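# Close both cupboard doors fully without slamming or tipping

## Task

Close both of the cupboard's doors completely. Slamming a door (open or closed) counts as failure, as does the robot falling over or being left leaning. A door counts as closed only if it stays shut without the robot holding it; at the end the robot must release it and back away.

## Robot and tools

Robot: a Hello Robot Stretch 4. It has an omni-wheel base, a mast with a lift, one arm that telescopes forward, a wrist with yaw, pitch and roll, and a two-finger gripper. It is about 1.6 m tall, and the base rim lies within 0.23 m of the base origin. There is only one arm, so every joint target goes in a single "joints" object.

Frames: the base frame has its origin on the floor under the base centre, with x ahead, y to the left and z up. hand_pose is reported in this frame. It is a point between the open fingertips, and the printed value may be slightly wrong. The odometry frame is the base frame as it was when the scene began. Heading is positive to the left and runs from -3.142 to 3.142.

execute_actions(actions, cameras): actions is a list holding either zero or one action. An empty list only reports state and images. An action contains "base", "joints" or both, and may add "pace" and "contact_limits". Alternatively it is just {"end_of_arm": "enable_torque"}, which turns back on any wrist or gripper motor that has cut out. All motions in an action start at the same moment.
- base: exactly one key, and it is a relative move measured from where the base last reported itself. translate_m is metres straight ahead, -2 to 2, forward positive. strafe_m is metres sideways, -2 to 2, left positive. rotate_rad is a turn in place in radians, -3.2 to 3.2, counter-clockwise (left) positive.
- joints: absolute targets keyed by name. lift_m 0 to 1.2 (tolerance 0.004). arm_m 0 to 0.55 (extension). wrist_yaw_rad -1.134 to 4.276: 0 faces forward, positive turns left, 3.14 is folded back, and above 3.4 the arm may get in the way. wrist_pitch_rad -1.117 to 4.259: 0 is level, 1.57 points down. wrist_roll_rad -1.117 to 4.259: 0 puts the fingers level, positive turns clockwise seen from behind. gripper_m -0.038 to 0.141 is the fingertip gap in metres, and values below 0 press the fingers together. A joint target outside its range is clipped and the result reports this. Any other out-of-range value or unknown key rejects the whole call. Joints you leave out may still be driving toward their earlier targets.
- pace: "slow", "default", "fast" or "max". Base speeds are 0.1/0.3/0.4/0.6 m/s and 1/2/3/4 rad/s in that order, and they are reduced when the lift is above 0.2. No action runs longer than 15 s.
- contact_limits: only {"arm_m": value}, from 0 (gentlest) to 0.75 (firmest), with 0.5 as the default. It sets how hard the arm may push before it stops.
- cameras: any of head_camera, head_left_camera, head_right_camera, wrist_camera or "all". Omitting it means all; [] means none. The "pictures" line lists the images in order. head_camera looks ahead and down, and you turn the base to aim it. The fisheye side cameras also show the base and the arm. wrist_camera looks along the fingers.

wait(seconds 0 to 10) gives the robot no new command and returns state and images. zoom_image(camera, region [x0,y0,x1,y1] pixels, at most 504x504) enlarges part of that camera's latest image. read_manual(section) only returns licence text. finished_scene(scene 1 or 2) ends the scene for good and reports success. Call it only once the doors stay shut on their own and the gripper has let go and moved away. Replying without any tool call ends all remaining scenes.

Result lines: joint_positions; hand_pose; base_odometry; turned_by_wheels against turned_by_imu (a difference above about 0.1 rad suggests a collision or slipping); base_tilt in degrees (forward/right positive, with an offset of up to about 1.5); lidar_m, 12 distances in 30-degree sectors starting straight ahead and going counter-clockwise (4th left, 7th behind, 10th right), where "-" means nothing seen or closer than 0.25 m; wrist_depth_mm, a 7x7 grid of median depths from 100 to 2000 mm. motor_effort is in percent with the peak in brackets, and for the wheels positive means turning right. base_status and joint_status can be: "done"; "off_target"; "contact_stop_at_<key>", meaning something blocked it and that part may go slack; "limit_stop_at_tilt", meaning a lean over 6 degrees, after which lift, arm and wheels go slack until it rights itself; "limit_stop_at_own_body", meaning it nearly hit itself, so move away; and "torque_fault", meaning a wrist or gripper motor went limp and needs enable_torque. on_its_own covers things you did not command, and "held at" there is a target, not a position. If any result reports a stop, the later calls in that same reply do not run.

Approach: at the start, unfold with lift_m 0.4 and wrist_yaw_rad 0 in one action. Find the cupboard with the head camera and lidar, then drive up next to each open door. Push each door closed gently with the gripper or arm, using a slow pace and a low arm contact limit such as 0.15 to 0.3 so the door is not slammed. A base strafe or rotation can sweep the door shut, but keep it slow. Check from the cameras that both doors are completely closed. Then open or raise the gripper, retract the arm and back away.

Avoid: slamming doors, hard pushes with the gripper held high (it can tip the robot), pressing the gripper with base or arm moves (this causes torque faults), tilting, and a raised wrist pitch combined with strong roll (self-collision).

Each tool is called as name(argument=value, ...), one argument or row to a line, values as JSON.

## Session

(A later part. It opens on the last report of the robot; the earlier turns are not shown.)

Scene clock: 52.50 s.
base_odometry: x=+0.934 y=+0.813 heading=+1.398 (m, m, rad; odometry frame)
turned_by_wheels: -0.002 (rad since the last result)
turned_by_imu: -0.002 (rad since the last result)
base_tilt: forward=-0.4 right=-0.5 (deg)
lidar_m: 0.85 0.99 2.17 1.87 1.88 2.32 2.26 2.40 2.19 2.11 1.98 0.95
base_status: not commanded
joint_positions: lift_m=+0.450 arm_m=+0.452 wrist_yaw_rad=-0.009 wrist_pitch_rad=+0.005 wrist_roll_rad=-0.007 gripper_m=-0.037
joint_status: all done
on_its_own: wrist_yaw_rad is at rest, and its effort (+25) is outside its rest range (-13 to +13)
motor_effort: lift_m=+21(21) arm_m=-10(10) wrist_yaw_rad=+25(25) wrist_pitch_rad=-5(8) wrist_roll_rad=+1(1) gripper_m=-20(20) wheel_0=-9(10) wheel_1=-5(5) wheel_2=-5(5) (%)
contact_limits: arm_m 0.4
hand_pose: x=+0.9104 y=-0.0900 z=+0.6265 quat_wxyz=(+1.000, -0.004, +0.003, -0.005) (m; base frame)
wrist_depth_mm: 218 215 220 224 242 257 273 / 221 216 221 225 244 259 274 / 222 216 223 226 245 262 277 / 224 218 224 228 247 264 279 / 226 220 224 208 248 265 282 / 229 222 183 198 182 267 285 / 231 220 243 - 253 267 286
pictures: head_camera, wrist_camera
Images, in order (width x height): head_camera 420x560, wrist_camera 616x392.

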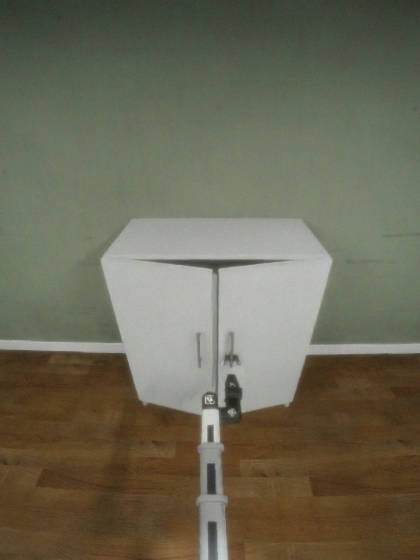

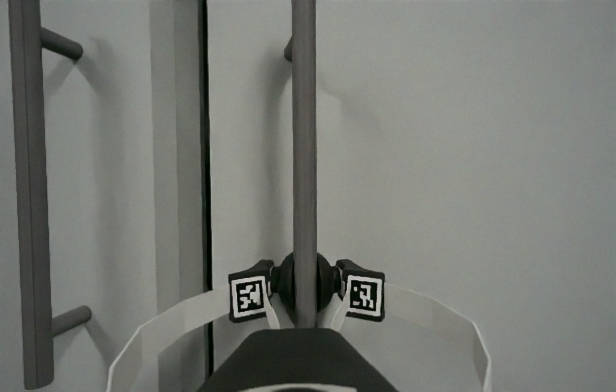

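Past the strip already. Pull further.

execute_actions(
  actions=[
    {"joints":{"arm_m":0.39},"base":{"strafe_m":-0.04},"pace":"slow"},
  ],
  cameras=[],
)

execute_actions(
  actions=[
    {"joints":{"gripper_m":0.035}},
  ],
  cameras=["wrist_camera"],
)

execute_actions(
  actions=[
    {"joints":{"arm_m":0.28}},
  ],
  cameras=[],
)

execute_actions(
  actions=[
    {"joints":{"gripper_m":0.0},"base":{"strafe_m":0.24},"pace":"fast"},
  ],
  cameras=["head_camera","wrist_camera"],
)

Scene clock: 54.50 s.
base_odometry: x=+0.973 y=+0.806 heading=+1.399 (m, m, rad; odometry frame)
turned_by_wheels: +0.000 (rad since the last result)
turned_by_imu: +0.001 (rad since the last result)
base_tilt: forward=-0.4 right=-0.6 (deg)
lidar_m: 0.77 1.00 2.20 1.89 1.93 2.32 2.26 2.41 2.16 2.10 1.97 0.95
base_status: done
joint_positions: lift_m=+0.450 arm_m=+0.392 wrist_yaw_rad=+0.002 wrist_pitch_rad=+0.005 wrist_roll_rad=-0.007 gripper_m=-0.037
joint_status: all done
motor_effort: lift_m=+20(20) arm_m=-9(9) wrist_yaw_rad=-8(25) wrist_pitch_rad=-5(6) wrist_roll_rad=+1(2) gripper_m=-20(19) wheel_0=+4(10) wheel_1=-1(8) wheel_2=+2(5) (%)
hand_pose: x=+0.8512 y=-0.0868 z=+0.6265 quat_wxyz=(+1.000, -0.004, +0.003, +0.001) (m; base frame)
wrist_depth_mm: 282 274 216 234 257 286 317 / 282 274 217 235 258 289 319 / 285 277 219 236 259 290 324 / 286 278 220 238 263 293 325 / 289 281 218 210 264 294 327 / 290 279 183 196 181 297 332 / 298 283 218 - 271 300 334
pictures: none
No camera images: the call's "cameras" was empty. Leave "cameras" out to get every camera's image.

Scene clock: 55.93 s.
base_odometry: x=+0.973 y=+0.806 heading=+1.399 (m, m, rad; odometry frame)
turned_by_wheels: +0.000 (rad since the last result)
turned_by_imu: +0.000 (rad since the last result)
base_tilt: forward=-0.3 right=-0.5 (deg)
lidar_m: 0.82 0.99 2.19 1.90 1.92 2.33 2.26 2.39 2.15 2.08 2.01 0.94
base_status: not commanded
joint_positions: lift_m=+0.450 arm_m=+0.391 wrist_yaw_rad=+0.000 wrist_pitch_rad=+0.005 wrist_roll_rad=-0.007 gripper_m=+0.035
joint_status: all done
motor_effort: lift_m=+20(20) arm_m=-8(9) wrist_yaw_rad=-1(14) wrist_pitch_rad=-6(9) wrist_roll_rad=+0(1) gripper_m=-3(18) wheel_0=+4(4) wheel_1=+0(0) wheel_2=+2(2) (%)
hand_pose: x=+0.8508 y=-0.0874 z=+0.6265 quat_wxyz=(+1.000, -0.004, +0.003, +0.000) (m; base frame)
wrist_depth_mm: 281 274 231 251 273 300 327 / 281 276 233 253 276 303 330 / 285 276 237 254 278 306 334 / 286 279 239 256 279 307 336 / 289 281 235 254 282 309 338 / 291 282 195 213 195 310 342 / 298 285 238 - 285 314 347
pictures: wrist_camera
Images, in order (width x height): wrist_camera 616x392.

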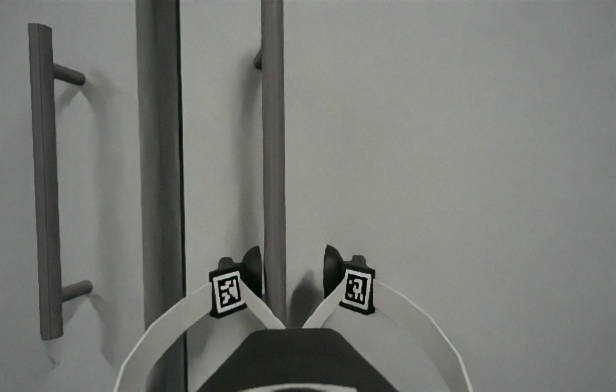

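Scene clock: 57.27 s.
base_odometry: x=+0.973 y=+0.806 heading=+1.399 (m, m, rad; odometry frame)
turned_by_wheels: +0.000 (rad since the last result)
turned_by_imu: +0.000 (rad since the last result)
base_tilt: forward=-0.3 right=-0.5 (deg)
lidar_m: 0.81 0.97 2.17 1.91 1.95 2.33 2.26 2.41 2.16 2.08 1.99 0.92
base_status: not commanded
joint_positions: lift_m=+0.450 arm_m=+0.282 wrist_yaw_rad=+0.000 wrist_pitch_rad=+0.005 wrist_roll_rad=-0.007 gripper_m=+0.035
joint_status: all done
motor_effort: lift_m=+20(20) arm_m=-9(10) wrist_yaw_rad=-1(1) wrist_pitch_rad=-6(8) wrist_roll_rad=+1(1) gripper_m=-3(3) wheel_0=+3(3) wheel_1=+0(0) wheel_2=+2(2) (%)
hand_pose: x=+0.7409 y=-0.0874 z=+0.6265 quat_wxyz=(+1.000, -0.004, +0.003, +0.000) (m; base frame)
wrist_depth_mm: 410 384 343 359 392 430 931 / 413 387 345 362 394 433 707 / 415 387 347 362 397 433 707 / 421 389 349 366 399 439 707 / 424 394 347 364 402 442 723 / 427 399 195 355 195 445 946 / 430 397 392 - 410 449 960
pictures: none
No camera images: the call's "cameras" was empty. Leave "cameras" out to get every camera's image.

Scene clock: 59.00 s.
base_odometry: x=+0.736 y=+0.847 heading=+1.399 (m, m, rad; odometry frame)
turned_by_wheels: +0.000 (rad since the last result)
turned_by_imu: +0.000 (rad since the last result)
base_tilt: forward=-0.3 right=-0.5 (deg)
lidar_m: 0.90 1.55 2.20 1.68 1.67 2.29 2.25 2.39 2.40 2.33 1.99 0.88
base_status: done
joint_positions: lift_m=+0.450 arm_m=+0.282 wrist_yaw_rad=+0.000 wrist_pitch_rad=+0.005 wrist_roll_rad=-0.007 gripper_m=+0.000
joint_status: all done
motor_effort: lift_m=+20(20) arm_m=-8(8) wrist_yaw_rad=-2(1) wrist_pitch_rad=-8(8) wrist_roll_rad=+1(0) gripper_m=-5(9) wheel_0=+2(8) wheel_1=-3(11) wheel_2=+0(2) (%)
hand_pose: x=+0.7409 y=-0.0874 z=+0.6265 quat_wxyz=(+1.000, -0.004, +0.003, +0.000) (m; base frame)
wrist_depth_mm: 931 455 430 407 392 357 384 / 931 462 433 413 397 359 384 / 931 462 439 413 399 362 389 / 946 466 439 415 399 366 392 / 946 469 442 410 404 366 397 / 960 477 186 195 404 370 399 / 976 473 455 - 407 368 402
pictures: head_camera, wrist_camera
Images, in order (width x height): head_camera 420x560, wrist_camera 616x392.

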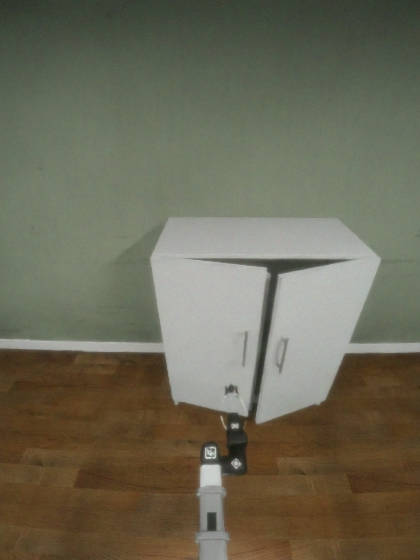

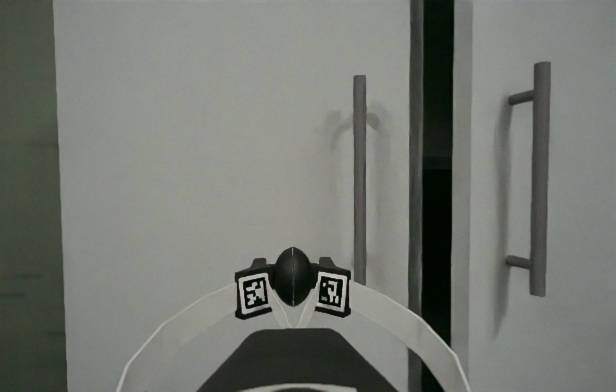

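execute_actions(
  actions=[
    {"joints":{"arm_m":0.43,"lift_m":0.25},"pace":"fast"},
  ],
  cameras=[],
)

execute_actions(
  actions=[
    {"joints":{"arm_m":0.54},"pace":"slow","contact_limits":{"arm_m":0.2}},
  ],
  cameras=["head_camera"],
)

execute_actions(
  actions=[
    {"joints":{"arm_m":0.33},"pace":"max"},
  ],
  cameras=[],
)

Scene clock: 60.73 s.
base_odometry: x=+0.736 y=+0.847 heading=+1.399 (m, m, rad; odometry frame)
turned_by_wheels: +0.000 (rad since the last result)
turned_by_imu: +0.000 (rad since the last result)
base_tilt: forward=-0.3 right=-0.5 (deg)
lidar_m: 0.89 1.52 2.19 1.69 1.68 2.29 2.24 2.38 2.39 2.31 2.01 0.89
base_status: not commanded
joint_positions: lift_m=+0.250 arm_m=+0.429 wrist_yaw_rad=+0.000 wrist_pitch_rad=+0.005 wrist_roll_rad=-0.007 gripper_m=+0.000
joint_status: all done
motor_effort: lift_m=+16(19) arm_m=+8(12) wrist_yaw_rad=-1(0) wrist_pitch_rad=-6(6) wrist_roll_rad=+1(1) gripper_m=-5(4) wheel_0=+1(1) wheel_1=-3(3) wheel_2=+0(0) (%)
hand_pose: x=+0.8879 y=-0.0874 z=+0.4269 quat_wxyz=(+1.000, -0.004, +0.003, +0.000) (m; base frame)
wrist_depth_mm: 319 300 283 268 255 265 484 / 322 301 286 270 256 267 732 / 324 304 287 272 258 270 778 / 327 307 289 274 260 272 312 / 329 310 293 271 262 273 512 / 332 312 186 194 257 276 517 / 334 310 298 - 264 278 430
pictures: none
No camera images: the call's "cameras" was empty. Leave "cameras" out to get every camera's image.

Scene clock: 63.10 s.
base_odometry: x=+0.736 y=+0.847 heading=+1.399 (m, m, rad; odometry frame)
turned_by_wheels: +0.000 (rad since the last result)
turned_by_imu: +0.000 (rad since the last result)
base_tilt: forward=-0.3 right=-0.4 (deg)
lidar_m: 0.96 1.53 2.21 1.66 1.71 2.31 2.25 2.39 2.38 2.32 2.02 0.89
base_status: not commanded
joint_positions: lift_m=+0.250 arm_m=+0.538 wrist_yaw_rad=+0.000 wrist_pitch_rad=+0.005 wrist_roll_rad=-0.007 gripper_m=+0.000
joint_status: all done
motor_effort: lift_m=+16(16) arm_m=+9(12) wrist_yaw_rad=+0(7) wrist_pitch_rad=-2(8) wrist_roll_rad=+1(1) gripper_m=-6(6) wheel_0=+2(1) wheel_1=-3(3) wheel_2=+0(1) (%)
contact_limits: arm_m 0.2
hand_pose: x=+0.9978 y=-0.0875 z=+0.4269 quat_wxyz=(+1.000, -0.004, +0.003, +0.000) (m; base frame)
wrist_depth_mm: 234 234 234 236 236 236 517 / 235 236 236 236 237 237 676 / 236 238 237 237 238 239 676 / 238 238 238 239 240 241 574 / 240 240 241 240 242 242 691 / 241 242 186 194 242 244 699 / 243 243 244 - 244 246 691
pictures: head_camera
Images, in order (width x height): head_camera 420x560.

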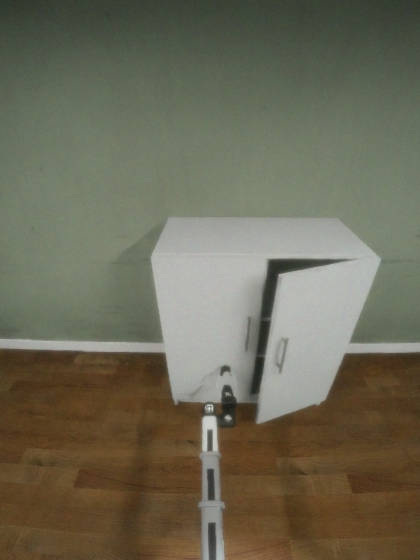

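Scene clock: 64.47 s.
base_odometry: x=+0.736 y=+0.847 heading=+1.399 (m, m, rad; odometry frame)
turned_by_wheels: +0.000 (rad since the last result)
turned_by_imu: +0.000 (rad since the last result)
base_tilt: forward=-0.3 right=-0.5 (deg)
lidar_m: 0.98 1.56 2.19 1.67 1.68 2.33 2.23 2.40 2.38 2.34 2.02 0.87
base_status: not commanded
joint_positions: lift_m=+0.250 arm_m=+0.331 wrist_yaw_rad=+0.000 wrist_pitch_rad=+0.005 wrist_roll_rad=-0.007 gripper_m=+0.000
joint_status: all done
motor_effort: lift_m=+16(16) arm_m=-8(3) wrist_yaw_rad=+0(1) wrist_pitch_rad=-7(8) wrist_roll_rad=+1(2) gripper_m=-6(5) wheel_0=+2(2) wheel_1=-2(3) wheel_2=-1(1) (%)
hand_pose: x=+0.7908 y=-0.0875 z=+0.4268 quat_wxyz=(+1.000, -0.004, +0.003, +0.000) (m; base frame)
wrist_depth_mm: 433 433 433 436 433 314 307 / 436 439 439 436 439 315 317 / 439 439 439 439 442 319 320 / 442 439 442 442 442 319 324 / 445 442 445 449 449 319 325 / 449 449 186 194 449 320 327 / 452 452 449 - 452 317 330
pictures: none
No camera images: the call's "cameras" was empty. Leave "cameras" out to get every camera's image.

execute_actions(
  actions=[
    {"base":{"strafe_m":-0.23},"joints":{"arm_m":0.37},"pace":"fast"},
  ],
  cameras=[],
)

execute_actions(
  actions=[
    {"joints":{"arm_m":0.545},"pace":"slow","contact_limits":{"arm_m":0.2}},
  ],
  cameras=["head_camera"],
)

execute_actions(
  actions=[
    {"joints":{"arm_m":0.2},"base":{"translate_m":-0.2},"pace":"max"},
  ],
  cameras=["head_camera","wrist_camera"],
)

Scene clock: 66.40 s.
base_odometry: x=+0.963 y=+0.808 heading=+1.399 (m, m, rad; odometry frame)
turned_by_wheels: +0.000 (rad since the last result)
turned_by_imu: +0.000 (rad since the last result)
base_tilt: forward=-0.3 right=-0.5 (deg)
lidar_m: 0.83 1.04 2.18 1.90 1.94 2.34 2.27 2.37 2.19 2.11 2.00 0.94
base_status: done
joint_positions: lift_m=+0.250 arm_m=+0.369 wrist_yaw_rad=+0.000 wrist_pitch_rad=+0.005 wrist_roll_rad=-0.007 gripper_m=+0.000
joint_status: all done
motor_effort: lift_m=+17(17) arm_m=+8(8) wrist_yaw_rad=-1(1) wrist_pitch_rad=-8(7) wrist_roll_rad=+1(0) gripper_m=-5(4) wheel_0=+0(8) wheel_1=+1(11) wheel_2=+0(1) (%)
hand_pose: x=+0.8279 y=-0.0874 z=+0.4268 quat_wxyz=(+1.000, -0.004, +0.003, +0.000) (m; base frame)
wrist_depth_mm: 387 387 256 271 294 324 357 / 389 392 257 273 297 325 357 / 392 394 258 273 300 327 362 / 394 394 263 276 300 332 364 / 399 399 264 270 303 336 368 / 402 402 186 194 294 338 373 / 404 402 402 - 304 338 377
pictures: none
No camera images: the call's "cameras" was empty. Leave "cameras" out to get every camera's image.

Scene clock: 69.23 s.
base_odometry: x=+0.963 y=+0.808 heading=+1.398 (m, m, rad; odometry frame)
turned_by_wheels: +0.000 (rad since the last result)
turned_by_imu: -0.001 (rad since the last result)
base_tilt: forward=-0.4 right=-0.4 (deg)
lidar_m: 0.95 1.03 2.19 1.89 1.93 2.33 2.28 2.42 2.18 2.10 1.99 1.00
base_status: not commanded
joint_positions: lift_m=+0.250 arm_m=+0.537 wrist_yaw_rad=-0.008 wrist_pitch_rad=+0.004 wrist_roll_rad=-0.007 gripper_m=+0.000
joint_status: arm_m contact_stop (moved +0.168 of +0.176)
on_its_own: arm_m is slack since a contact_stop (your +0.545 is given up); wrist_yaw_rad is at rest, and its effort (+21) is outside its rest range (-13 to +13)
motor_effort: lift_m=+17(17) arm_m=+0(19) wrist_yaw_rad=+21(24) wrist_pitch_rad=-3(7) wrist_roll_rad=+1(1) gripper_m=-1(5) wheel_0=+3(3) wheel_1=+2(2) wheel_2=-8(8) (%)
contact_limits: arm_m 0.2
hand_pose: x=+0.9953 y=-0.0896 z=+0.4270 quat_wxyz=(+1.000, -0.004, +0.002, -0.004) (m; base frame)
wrist_depth_mm: 224 226 227 228 229 229 230 / 227 227 228 229 230 231 231 / 228 229 229 230 232 233 233 / 229 230 231 232 233 234 235 / 232 232 233 234 236 235 236 / 233 234 189 194 186 236 238 / 235 235 236 - 237 238 239
pictures: head_camera
Images, in order (width x height): head_camera 420x560.

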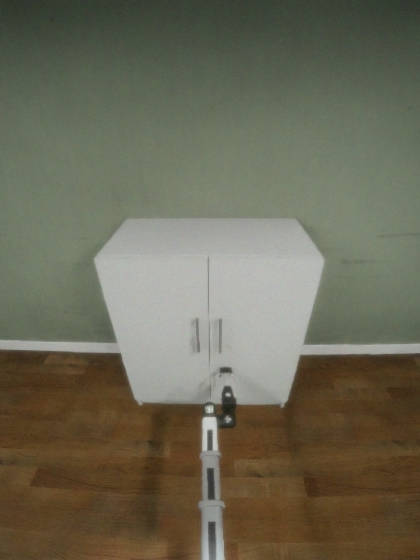

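not run: a stop came earlier in this reply.

execute_actions(
  actions=[
    {"joints":{"arm_m":0.2},"base":{"translate_m":-0.2},"pace":"max"},
  ],
  cameras=["head_camera"],
)

finished_scene(
  scene=1,
)

Scene clock: 70.97 s.
base_odometry: x=+0.929 y=+0.611 heading=+1.398 (m, m, rad; odometry frame)
turned_by_wheels: +0.000 (rad since the last result)
turned_by_imu: +0.001 (rad since the last result)
base_tilt: forward=-0.3 right=-0.5 (deg)
lidar_m: 1.15 1.23 2.48 1.84 1.96 2.12 2.06 2.17 2.16 2.09 2.22 1.22
base_status: done
joint_positions: lift_m=+0.250 arm_m=+0.201 wrist_yaw_rad=+0.000 wrist_pitch_rad=+0.005 wrist_roll_rad=-0.007 gripper_m=+0.000
joint_status: all done
motor_effort: lift_m=+16(16) arm_m=-8(10) wrist_yaw_rad=+0(20) wrist_pitch_rad=-6(7) wrist_roll_rad=+1(2) gripper_m=-4(5) wheel_0=-1(7) wheel_1=+0(8) wheel_2=+0(13) (%)
hand_pose: x=+0.6608 y=-0.0875 z=+0.4268 quat_wxyz=(+1.000, -0.004, +0.003, +0.000) (m; base frame)
wrist_depth_mm: 741 741 741 741 741 1182 1182 / 741 741 741 750 750 1182 1205 / 741 750 750 759 750 1205 1205 / 750 750 750 759 759 1205 1205 / 759 759 759 759 759 1229 1205 / 768 759 186 194 768 1205 1229 / 854 768 768 - 778 891 946
pictures: head_camera
Images, in order (width x height): head_camera 420x560.

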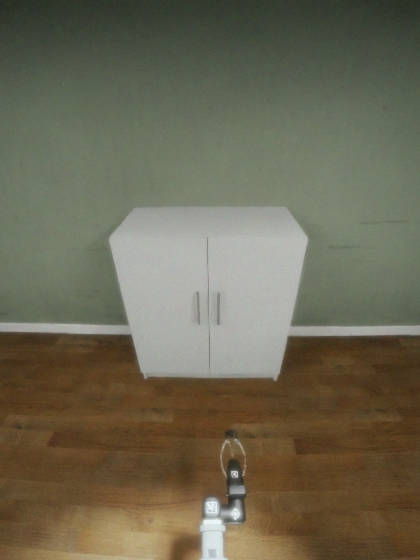

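The scene is finished: the task was done.


## Next scene

The same job, from a new start.

execute_actions(
  actions=[],
)

Scene clock: 0.00 s.
base_odometry: x=+0.000 y=+0.000 heading=+0.000 (m, m, rad; odometry frame)
turned_by_wheels: +0.000 (rad since the last result)
turned_by_imu: +0.000 (rad since the last result)
base_tilt: forward=-0.3 right=-0.5 (deg)
lidar_m: 1.39 2.51 1.53 1.59 1.66 1.53 1.58 2.03 2.34 2.45 2.33 1.32
base_status: not commanded
joint_positions: lift_m=+0.131 arm_m=-0.001 wrist_yaw_rad=+3.064 wrist_pitch_rad=+0.005 wrist_roll_rad=-0.007 gripper_m=+0.057
joint_status: not commanded
motor_effort: lift_m=+18 arm_m=+0 wrist_yaw_rad=-1 wrist_pitch_rad=-7 wrist_roll_rad=+1 gripper_m=-3 wheel_0=+0 wheel_1=+0 wheel_2=+1 (%)
hand_pose: x=-0.1113 y=+0.1095 z=+0.3079 quat_wxyz=(+0.039, -0.003, -0.004, +0.999) (m; base frame)
wrist_depth_mm: 135 139 1863 1756 1576 1499 1397 / 107 140 1808 1708 1618 1499 1366 / 113 140 1808 1708 1618 1499 1397 / 136 176 1863 1756 1618 1499 1397 / - - 1808 1756 1576 1537 1430 / 1118 1098 197 1008 199 1098 1098 / 759 504 809 - 750 715 759
pictures: head_camera, head_left_camera, head_right_camera, wrist_camera
Images, in order (width x height): head_camera 420x560, head_left_camera 420x672, head_right_camera 420x672, wrist_camera 616x392.

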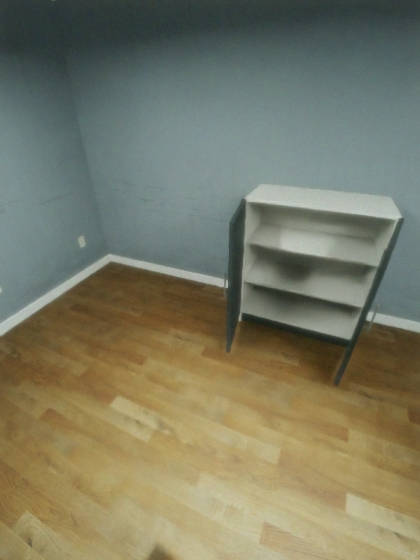

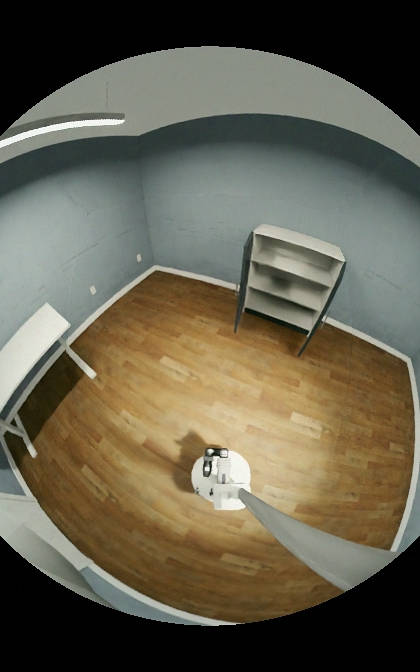

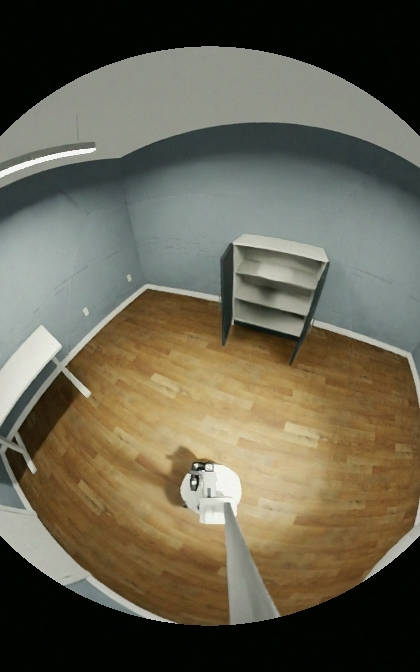

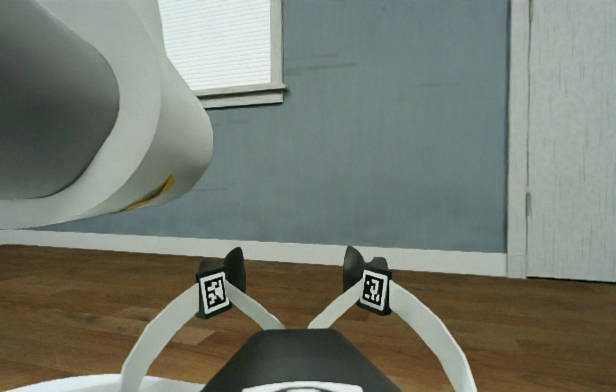

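execute_actions(
  actions=[
    {"base":{"rotate_rad":-0.37},"pace":"fast","joints":{"lift_m":0.3,"wrist_yaw_rad":0,"gripper_m":0}},
  ],
  cameras=["head_camera","wrist_camera"],
)

zoom_image(
  camera="head_camera",
  region=[110,180,310,380],
)

Scene clock: 2.47 s.
base_odometry: x=+0.000 y=+0.000 heading=-0.370 (m, m, rad; odometry frame)
turned_by_wheels: -0.370 (rad since the last result)
turned_by_imu: -0.375 (rad since the last result)
base_tilt: forward=-0.3 right=-0.5 (deg)
lidar_m: 1.31 1.40 2.41 1.55 1.68 1.58 1.54 1.61 2.39 2.37 2.53 1.35
base_status: done
joint_positions: lift_m=+0.300 arm_m=-0.001 wrist_yaw_rad=+0.000 wrist_pitch_rad=+0.005 wrist_roll_rad=-0.007 gripper_m=+0.000
joint_status: all done
motor_effort: lift_m=+19(21) arm_m=+0(0) wrist_yaw_rad=-3(9) wrist_pitch_rad=-9(8) wrist_roll_rad=+2(1) gripper_m=-6(3) wheel_0=+0(2) wheel_1=-2(9) wheel_2=-1(7) (%)
hand_pose: x=+0.4581 y=-0.0873 z=+0.4765 quat_wxyz=(+1.000, -0.004, +0.003, +0.000) (m; base frame)
wrist_depth_mm: - - 1983 1983 1983 - 1983 / - 1499 1863 1921 1983 1921 1983 / - 1499 1983 1983 - 1983 1983 / - 1499 - 1983 1983 - 1983 / - 1464 1921 1983 1983 - 1983 / 1618 1464 190 193 1098 1618 1576 / 1098 1008 1098 - 1025 1098 1098
pictures: head_camera, wrist_camera
Images, in order (width x height): head_camera 420x560, wrist_camera 616x392.

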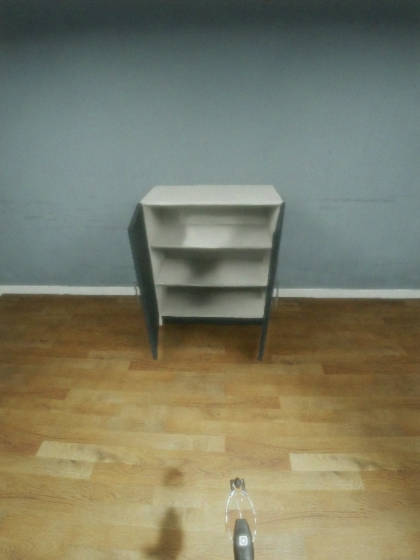

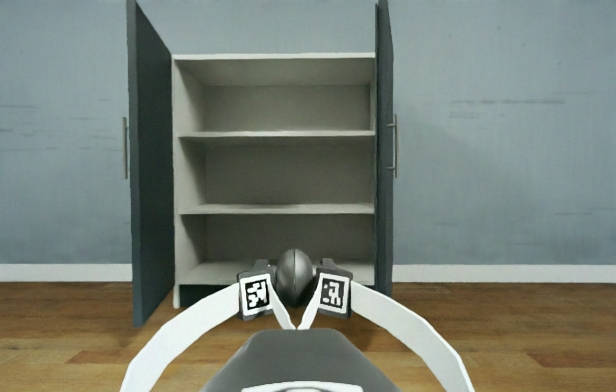

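Region (110, 180, 310, 380) of head_camera's 420x560 image, scaled by 2.520, with more detail than that image has.

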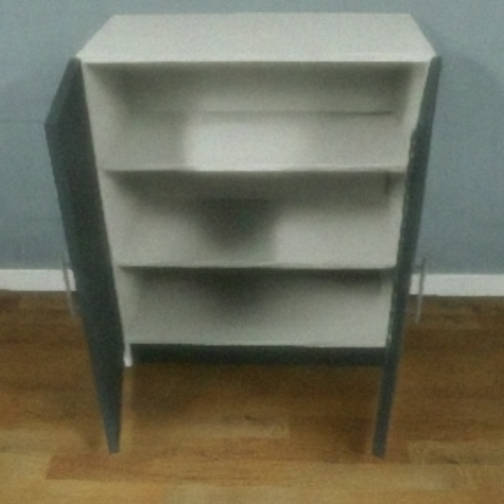

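execute_actions(
  actions=[
    {"base":{"strafe_m":-0.41},"pace":"max","joints":{"lift_m":0.18}},
  ],
  cameras=["wrist_camera"],
)

execute_actions(
  actions=[
    {"base":{"translate_m":0.75},"pace":"max","joints":{"arm_m":0.17}},
  ],
  cameras=["head_camera","wrist_camera"],
)

Scene clock: 4.70 s.
base_odometry: x=-0.148 y=-0.382 heading=-0.370 (m, m, rad; odometry frame)
turned_by_wheels: +0.000 (rad since the last result)
turned_by_imu: -0.001 (rad since the last result)
base_tilt: forward=-0.3 right=-0.4 (deg)
lidar_m: 1.26 1.55 2.83 1.96 2.09 1.63 1.57 1.63 2.01 1.97 2.13 2.20
base_status: done
joint_positions: lift_m=+0.180 arm_m=-0.001 wrist_yaw_rad=+0.000 wrist_pitch_rad=+0.005 wrist_roll_rad=-0.007 gripper_m=+0.000
joint_status: all done
motor_effort: lift_m=+17(18) arm_m=+0(0) wrist_yaw_rad=-2(2) wrist_pitch_rad=-7(8) wrist_roll_rad=+1(1) gripper_m=-5(5) wheel_0=+0(14) wheel_1=+0(15) wheel_2=+1(1) (%)
hand_pose: x=+0.4581 y=-0.0874 z=+0.3568 quat_wxyz=(+1.000, -0.004, +0.003, +0.000) (m; base frame)
wrist_depth_mm: 1366 1808 1537 1983 1921 1921 1921 / 1366 1921 1537 1921 1983 1921 1921 / 1336 1921 1808 1983 1983 1983 1983 / 1336 1921 1576 1983 1983 1983 1983 / 1336 1618 1537 1397 1983 1983 1983 / 1255 1229 190 193 1042 1229 1229 / 854 759 854 - 798 854 842
pictures: wrist_camera
Images, in order (width x height): wrist_camera 616x392.

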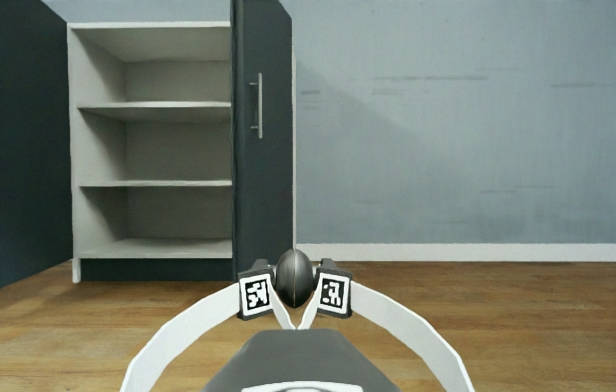

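Scene clock: 7.50 s.
base_odometry: x=+0.551 y=-0.654 heading=-0.370 (m, m, rad; odometry frame)
turned_by_wheels: +0.000 (rad since the last result)
turned_by_imu: -0.003 (rad since the last result)
base_tilt: forward=-0.3 right=-0.4 (deg)
lidar_m: 0.49 1.01 0.96 1.97 2.03 2.40 2.34 2.48 2.08 2.02 1.91 1.43
base_status: done
joint_positions: lift_m=+0.180 arm_m=+0.168 wrist_yaw_rad=+0.000 wrist_pitch_rad=+0.005 wrist_roll_rad=-0.007 gripper_m=+0.000
joint_status: all done
motor_effort: lift_m=+17(17) arm_m=+9(6) wrist_yaw_rad=-1(0) wrist_pitch_rad=-5(7) wrist_roll_rad=+1(1) gripper_m=-6(5) wheel_0=-1(12) wheel_1=-1(7) wheel_2=+2(15) (%)
hand_pose: x=+0.6278 y=-0.0874 z=+0.3568 quat_wxyz=(+1.000, -0.004, +0.003, +0.000) (m; base frame)
wrist_depth_mm: 174 229 334 1025 1025 1008 1008 / 174 229 336 1025 1025 1025 1008 / 174 229 336 1025 1042 1025 1025 / 174 229 336 1042 1042 1042 1025 / 174 229 317 512 1042 1042 1042 / 174 229 190 193 1042 1025 1025 / 175 203 300 - 798 842 842
pictures: head_camera, wrist_camera
Images, in order (width x height): head_camera 420x560, wrist_camera 616x392.

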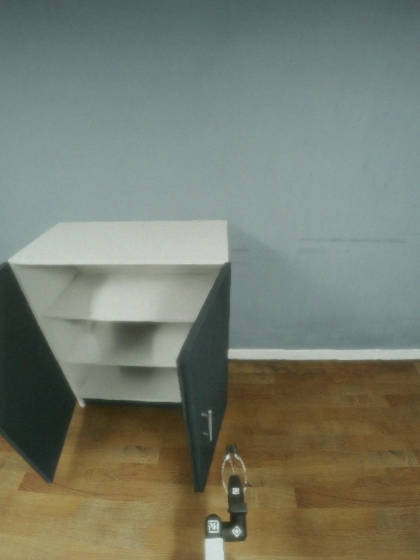

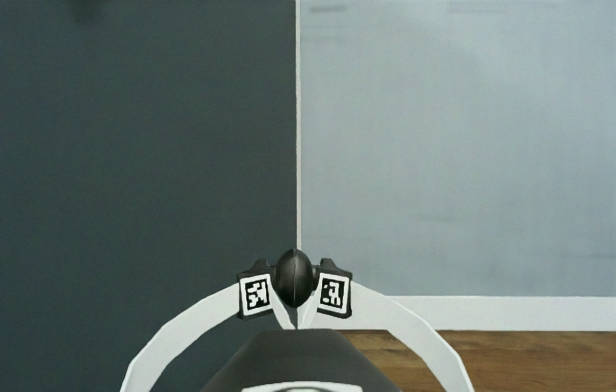

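Strip visible on the right door. Hinge about (0.97, −0.08).

execute_actions(
  actions=[
    {"base":{"strafe_m":0.31},"pace":"slow","joints":{"arm_m":0.27}},
  ],
  cameras=["head_camera","wrist_camera"],
)

Scene clock: 11.87 s.
base_odometry: x=+0.663 y=-0.365 heading=-0.370 (m, m, rad; odometry frame)
turned_by_wheels: +0.000 (rad since the last result)
turned_by_imu: -0.001 (rad since the last result)
base_tilt: forward=-0.4 right=-0.5 (deg)
lidar_m: 0.69 0.73 2.19 1.69 1.69 2.33 2.30 2.46 2.38 2.33 1.96 0.85
base_status: done
joint_positions: lift_m=+0.180 arm_m=+0.268 wrist_yaw_rad=-0.001 wrist_pitch_rad=+0.005 wrist_roll_rad=-0.007 gripper_m=+0.000
joint_status: all done
motor_effort: lift_m=+17(17) arm_m=+9(7) wrist_yaw_rad=+1(16) wrist_pitch_rad=-5(7) wrist_roll_rad=+1(1) gripper_m=-6(5) wheel_0=-2(6) wheel_1=+1(8) wheel_2=+0(1) (%)
hand_pose: x=+0.7277 y=-0.0876 z=+0.3568 quat_wxyz=(+1.000, -0.004, +0.003, +0.000) (m; base frame)
wrist_depth_mm: 759 661 214 253 309 397 931 / 842 946 215 254 310 399 946 / 854 946 216 255 314 402 946 / 809 539 217 256 315 407 946 / 842 960 213 245 315 410 960 / 798 732 189 195 291 413 946 / 597 530 215 - 315 418 831
pictures: head_camera, wrist_camera
Images, in order (width x height): head_camera 420x560, wrist_camera 616x392.

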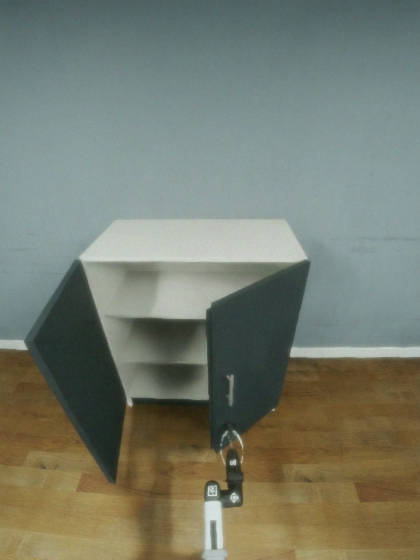

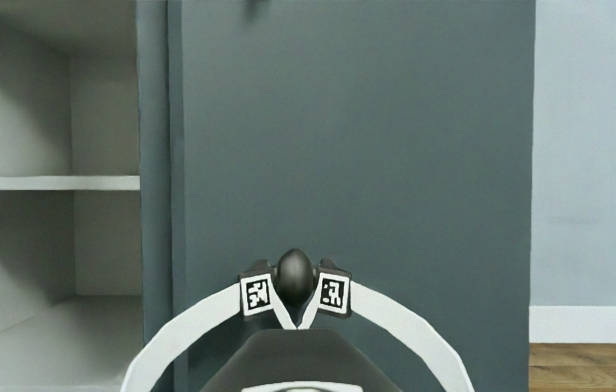

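execute_actions(
  actions=[
    {"joints":{"arm_m":0.52},"pace":"slow","contact_limits":{"arm_m":0.2}},
  ],
  cameras=["head_camera"],
)

Scene clock: 15.73 s.
base_odometry: x=+0.663 y=-0.364 heading=-0.371 (m, m, rad; odometry frame)
turned_by_wheels: +0.000 (rad since the last result)
turned_by_imu: +0.000 (rad since the last result)
base_tilt: forward=-0.3 right=-0.5 (deg)
lidar_m: 0.94 0.72 2.24 1.67 1.71 2.34 2.29 2.46 2.40 2.33 1.92 0.99
base_status: not commanded
joint_positions: lift_m=+0.180 arm_m=+0.517 wrist_yaw_rad=-0.007 wrist_pitch_rad=+0.005 wrist_roll_rad=-0.007 gripper_m=+0.000
joint_status: all done
on_its_own: wrist_yaw_rad is at rest, and its effort (+17) is outside its rest range (-13 to +13)
motor_effort: lift_m=+17(17) arm_m=+17(21) wrist_yaw_rad=+17(18) wrist_pitch_rad=-5(4) wrist_roll_rad=+1(1) gripper_m=-1(6) wheel_0=+1(2) wheel_1=+1(1) wheel_2=-5(5) (%)
contact_limits: arm_m 0.2
hand_pose: x=+0.9758 y=-0.0893 z=+0.3570 quat_wxyz=(+1.000, -0.004, +0.002, -0.003) (m; base frame)
wrist_depth_mm: 683 232 232 230 229 230 229 / 691 233 233 232 231 231 230 / 683 235 234 233 233 232 232 / 283 236 235 235 234 233 233 / 699 237 236 236 236 235 235 / 699 239 189 203 236 236 236 / 554 240 240 - 238 237 236
pictures: head_camera
Images, in order (width x height): head_camera 420x560.

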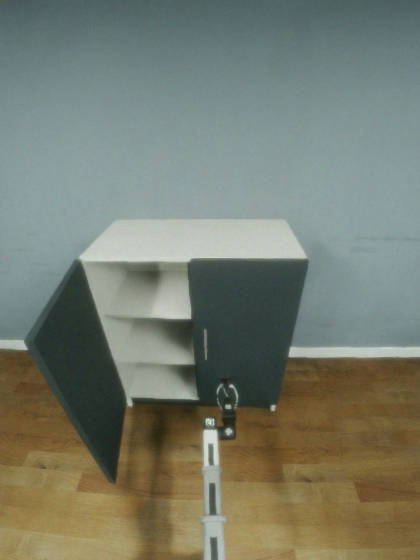

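execute_actions(
  actions=[
    {"joints":{"arm_m":0.0},"base":{"strafe_m":0.25},"pace":"max"},
  ],
  cameras=[],
)

execute_actions(
  actions=[
    {"base":{"strafe_m":0.45},"pace":"max"},
  ],
  cameras=["head_camera","wrist_camera"],
)

Scene clock: 17.87 s.
base_odometry: x=+0.753 y=-0.131 heading=-0.371 (m, m, rad; odometry frame)
turned_by_wheels: +0.000 (rad since the last result)
turned_by_imu: +0.000 (rad since the last result)
base_tilt: forward=-0.3 right=-0.5 (deg)
lidar_m: 0.90 0.60 2.20 1.60 1.46 2.18 2.27 2.44 2.66 2.57 1.97 1.03
base_status: done
joint_positions: lift_m=+0.180 arm_m=+0.002 wrist_yaw_rad=+0.000 wrist_pitch_rad=+0.005 wrist_roll_rad=-0.007 gripper_m=+0.000
joint_status: all done
motor_effort: lift_m=+17(17) arm_m=-9(14) wrist_yaw_rad=+0(18) wrist_pitch_rad=-8(6) wrist_roll_rad=+1(2) gripper_m=-5(6) wheel_0=+0(16) wheel_1=-2(14) wheel_2=+1(6) (%)
hand_pose: x=+0.4610 y=-0.0875 z=+0.3567 quat_wxyz=(+1.000, -0.004, +0.003, +0.000) (m; base frame)
wrist_depth_mm: 469 798 1205 891 759 759 1205 / 466 798 1182 1078 768 759 1229 / 462 809 1229 1229 768 759 1229 / 462 809 1229 1229 778 759 1255 / 462 788 1229 798 768 768 1255 / 462 788 190 193 778 768 1118 / 462 654 842 - 798 831 820
pictures: none
No camera images: the call's "cameras" was empty. Leave "cameras" out to get every camera's image.

Scene clock: 20.00 s.
base_odometry: x=+0.917 y=+0.288 heading=-0.371 (m, m, rad; odometry frame)
turned_by_wheels: +0.000 (rad since the last result)
turned_by_imu: +0.001 (rad since the last result)
base_tilt: forward=-0.4 right=-0.5 (deg)
lidar_m: 0.75 1.60 1.75 1.42 1.00 1.42 2.24 2.40 3.10 3.01 1.33 0.61
base_status: done
joint_positions: lift_m=+0.180 arm_m=+0.002 wrist_yaw_rad=+0.000 wrist_pitch_rad=+0.005 wrist_roll_rad=-0.007 gripper_m=+0.000
joint_status: not commanded
motor_effort: lift_m=+18(17) arm_m=-9(9) wrist_yaw_rad=-1(1) wrist_pitch_rad=-4(6) wrist_roll_rad=+1(1) gripper_m=-5(7) wheel_0=+0(9) wheel_1=-2(13) wheel_2=+1(1) (%)
hand_pose: x=+0.4610 y=-0.0874 z=+0.3567 quat_wxyz=(+1.000, -0.004, +0.003, +0.000) (m; base frame)
wrist_depth_mm: 1281 1308 1281 1281 424 1229 788 / 1281 1281 1281 1281 424 1205 788 / 1308 1281 1281 1308 424 1255 788 / 1308 1308 1308 1281 430 1255 798 / 1308 1308 1308 778 427 1255 798 / 1229 1255 190 193 366 866 809 / 854 759 854 - 397 842 854
pictures: head_camera, wrist_camera
Images, in order (width x height): head_camera 420x560, wrist_camera 616x392.

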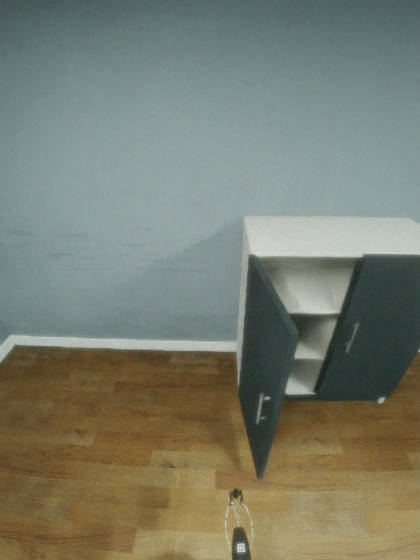

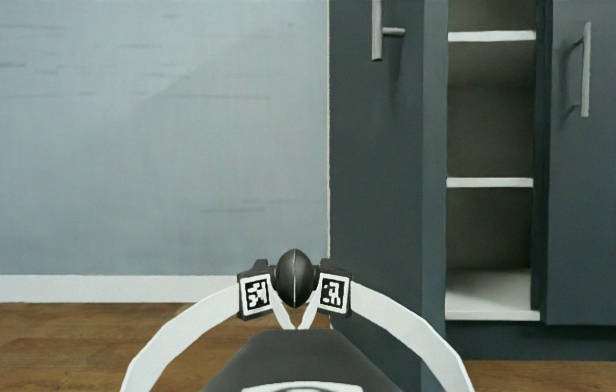

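execute_actions(
  actions=[
    {"joints":{"arm_m":0.15},"base":{"translate_m":0.04},"pace":"max"},
  ],
  cameras=[],
)

execute_actions(
  actions=[
    {"base":{"strafe_m":-0.37},"joints":{"arm_m":0.30},"pace":"slow"},
  ],
  cameras=["head_camera"],
)

Scene clock: 21.37 s.
base_odometry: x=+0.954 y=+0.274 heading=-0.371 (m, m, rad; odometry frame)
turned_by_wheels: +0.000 (rad since the last result)
turned_by_imu: +0.000 (rad since the last result)
base_tilt: forward=-0.3 right=-0.5 (deg)
lidar_m: 0.80 1.54 1.73 1.56 1.03 1.41 2.27 2.48 3.11 3.04 1.31 0.56
base_status: done
joint_positions: lift_m=+0.180 arm_m=+0.148 wrist_yaw_rad=+0.000 wrist_pitch_rad=+0.005 wrist_roll_rad=-0.007 gripper_m=+0.000
joint_status: all done
motor_effort: lift_m=+17(18) arm_m=+9(9) wrist_yaw_rad=-1(0) wrist_pitch_rad=-7(7) wrist_roll_rad=+1(1) gripper_m=-3(5) wheel_0=-1(8) wheel_1=-1(5) wheel_2=+1(12) (%)
hand_pose: x=+0.6078 y=-0.0874 z=+0.3567 quat_wxyz=(+1.000, -0.004, +0.003, +0.000) (m; base frame)
wrist_depth_mm: 1078 1078 1078 1078 377 234 180 / 1098 1078 1098 1098 382 234 180 / 1098 1098 1098 1098 382 234 180 / 1118 1118 1098 1098 382 235 180 / 1118 1118 1098 1098 382 236 181 / 1118 1098 190 193 303 236 181 / 854 778 842 - 355 219 181
pictures: none
No camera images: the call's "cameras" was empty. Leave "cameras" out to get every camera's image.

Scene clock: 26.20 s.
base_odometry: x=+0.820 y=-0.071 heading=-0.371 (m, m, rad; odometry frame)
turned_by_wheels: +0.000 (rad since the last result)
turned_by_imu: -0.001 (rad since the last result)
base_tilt: forward=-0.4 right=-0.5 (deg)
lidar_m: 0.70 1.52 2.10 1.58 1.39 2.03 2.31 2.47 2.74 2.63 1.90 0.97
base_status: done
joint_positions: lift_m=+0.180 arm_m=+0.298 wrist_yaw_rad=+0.000 wrist_pitch_rad=+0.005 wrist_roll_rad=-0.007 gripper_m=+0.000
joint_status: all done
motor_effort: lift_m=+17(18) arm_m=+9(13) wrist_yaw_rad=-3(7) wrist_pitch_rad=-6(7) wrist_roll_rad=+1(2) gripper_m=-4(6) wheel_0=+1(6) wheel_1=-2(6) wheel_2=+1(1) (%)
hand_pose: x=+0.7578 y=-0.0873 z=+0.3567 quat_wxyz=(+1.000, -0.004, +0.003, +0.000) (m; base frame)
wrist_depth_mm: 917 349 283 240 207 427 424 / 917 353 286 241 208 427 430 / 917 357 289 243 209 430 430 / 931 359 290 244 211 433 433 / 931 364 293 235 211 436 433 / 931 366 190 193 200 436 436 / 788 353 306 - 210 439 436
pictures: head_camera
Images, in order (width x height): head_camera 420x560.

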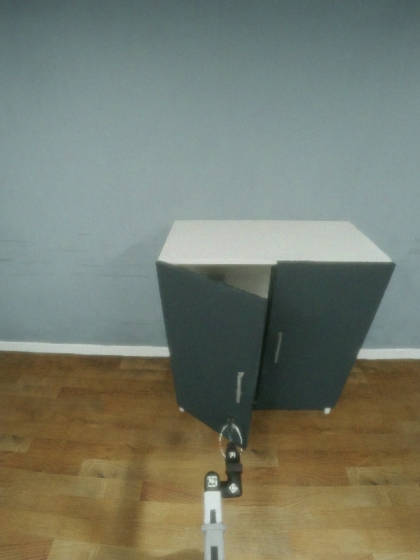

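execute_actions(
  actions=[
    {"joints":{"arm_m":0.503},"pace":"slow","contact_limits":{"arm_m":0.2}},
  ],
  cameras=[],
)

execute_actions(
  actions=[
    {"joints":{"arm_m":0.2},"base":{"translate_m":-0.2},"pace":"max"},
  ],
  cameras=["head_camera","wrist_camera"],
)

Scene clock: 29.63 s.
base_odometry: x=+0.820 y=-0.071 heading=-0.371 (m, m, rad; odometry frame)
turned_by_wheels: +0.000 (rad since the last result)
turned_by_imu: -0.001 (rad since the last result)
base_tilt: forward=-0.4 right=-0.5 (deg)
lidar_m: 0.93 1.50 2.10 1.60 1.39 1.99 2.31 2.46 2.73 2.67 1.89 0.98
base_status: not commanded
joint_positions: lift_m=+0.180 arm_m=+0.500 wrist_yaw_rad=-0.006 wrist_pitch_rad=+0.005 wrist_roll_rad=-0.007 gripper_m=+0.000
joint_status: all done
on_its_own: wrist_yaw_rad is at rest, and its effort (+16) is outside its rest range (-13 to +13)
motor_effort: lift_m=+18(18) arm_m=+16(17) wrist_yaw_rad=+16(16) wrist_pitch_rad=-4(8) wrist_roll_rad=+1(1) gripper_m=-1(5) wheel_0=+2(2) wheel_1=-1(2) wheel_2=-4(4) (%)
contact_limits: arm_m 0.2
hand_pose: x=+0.9589 y=-0.0891 z=+0.3569 quat_wxyz=(+1.000, -0.004, +0.002, -0.003) (m; base frame)
wrist_depth_mm: 234 233 231 231 230 230 229 / 235 234 233 232 232 231 231 / 236 235 235 234 233 232 232 / 237 236 236 236 234 233 233 / 238 237 237 236 236 235 234 / 240 239 190 204 236 236 236 / 241 240 240 - 238 237 237
pictures: none
No camera images: the call's "cameras" was empty. Leave "cameras" out to get every camera's image.

Scene clock: 31.27 s.
base_odometry: x=+0.633 y=+0.001 heading=-0.371 (m, m, rad; odometry frame)
turned_by_wheels: +0.000 (rad since the last result)
turned_by_imu: +0.001 (rad since the last result)
base_tilt: forward=-0.4 right=-0.5 (deg)
lidar_m: 1.11 1.71 2.12 1.30 1.33 2.06 2.12 2.26 2.71 2.66 2.16 1.17
base_status: done
joint_positions: lift_m=+0.180 arm_m=+0.202 wrist_yaw_rad=+0.000 wrist_pitch_rad=+0.005 wrist_roll_rad=-0.007 gripper_m=+0.000
joint_status: all done
motor_effort: lift_m=+17(17) arm_m=-9(10) wrist_yaw_rad=-1(16) wrist_pitch_rad=-8(7) wrist_roll_rad=+2(1) gripper_m=-5(5) wheel_0=+2(9) wheel_1=+1(8) wheel_2=-1(15) (%)
hand_pose: x=+0.6610 y=-0.0875 z=+0.3567 quat_wxyz=(+1.000, -0.004, +0.003, +0.000) (m; base frame)
wrist_depth_mm: 1205 1205 732 723 723 723 715 / 1229 1205 732 732 723 723 723 / 1229 1229 732 732 732 732 723 / 1229 1205 741 732 732 723 723 / 1255 1229 741 741 741 732 732 / 1229 1118 190 193 741 741 732 / 842 768 798 - 788 788 788
pictures: head_camera, wrist_camera
Images, in order (width x height): head_camera 420x560, wrist_camera 616x392.

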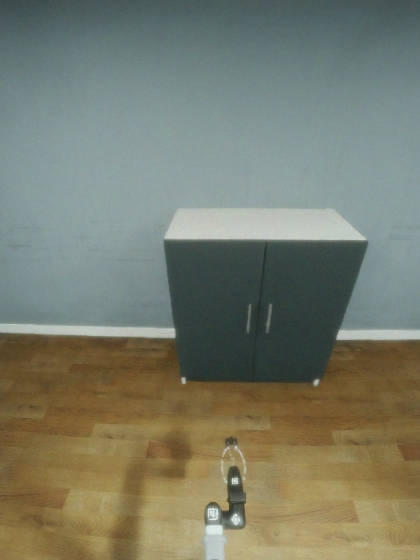

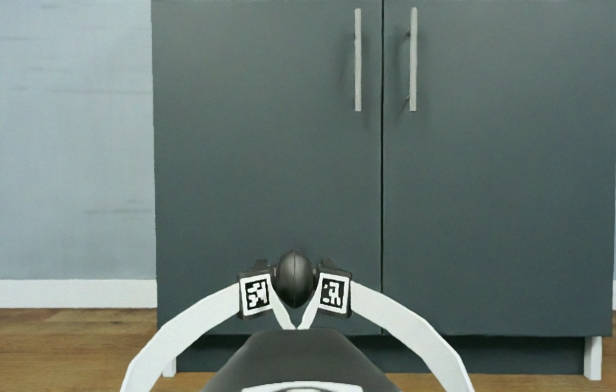

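finished_scene(
  scene=2,
)

The scene is finished: the task was done.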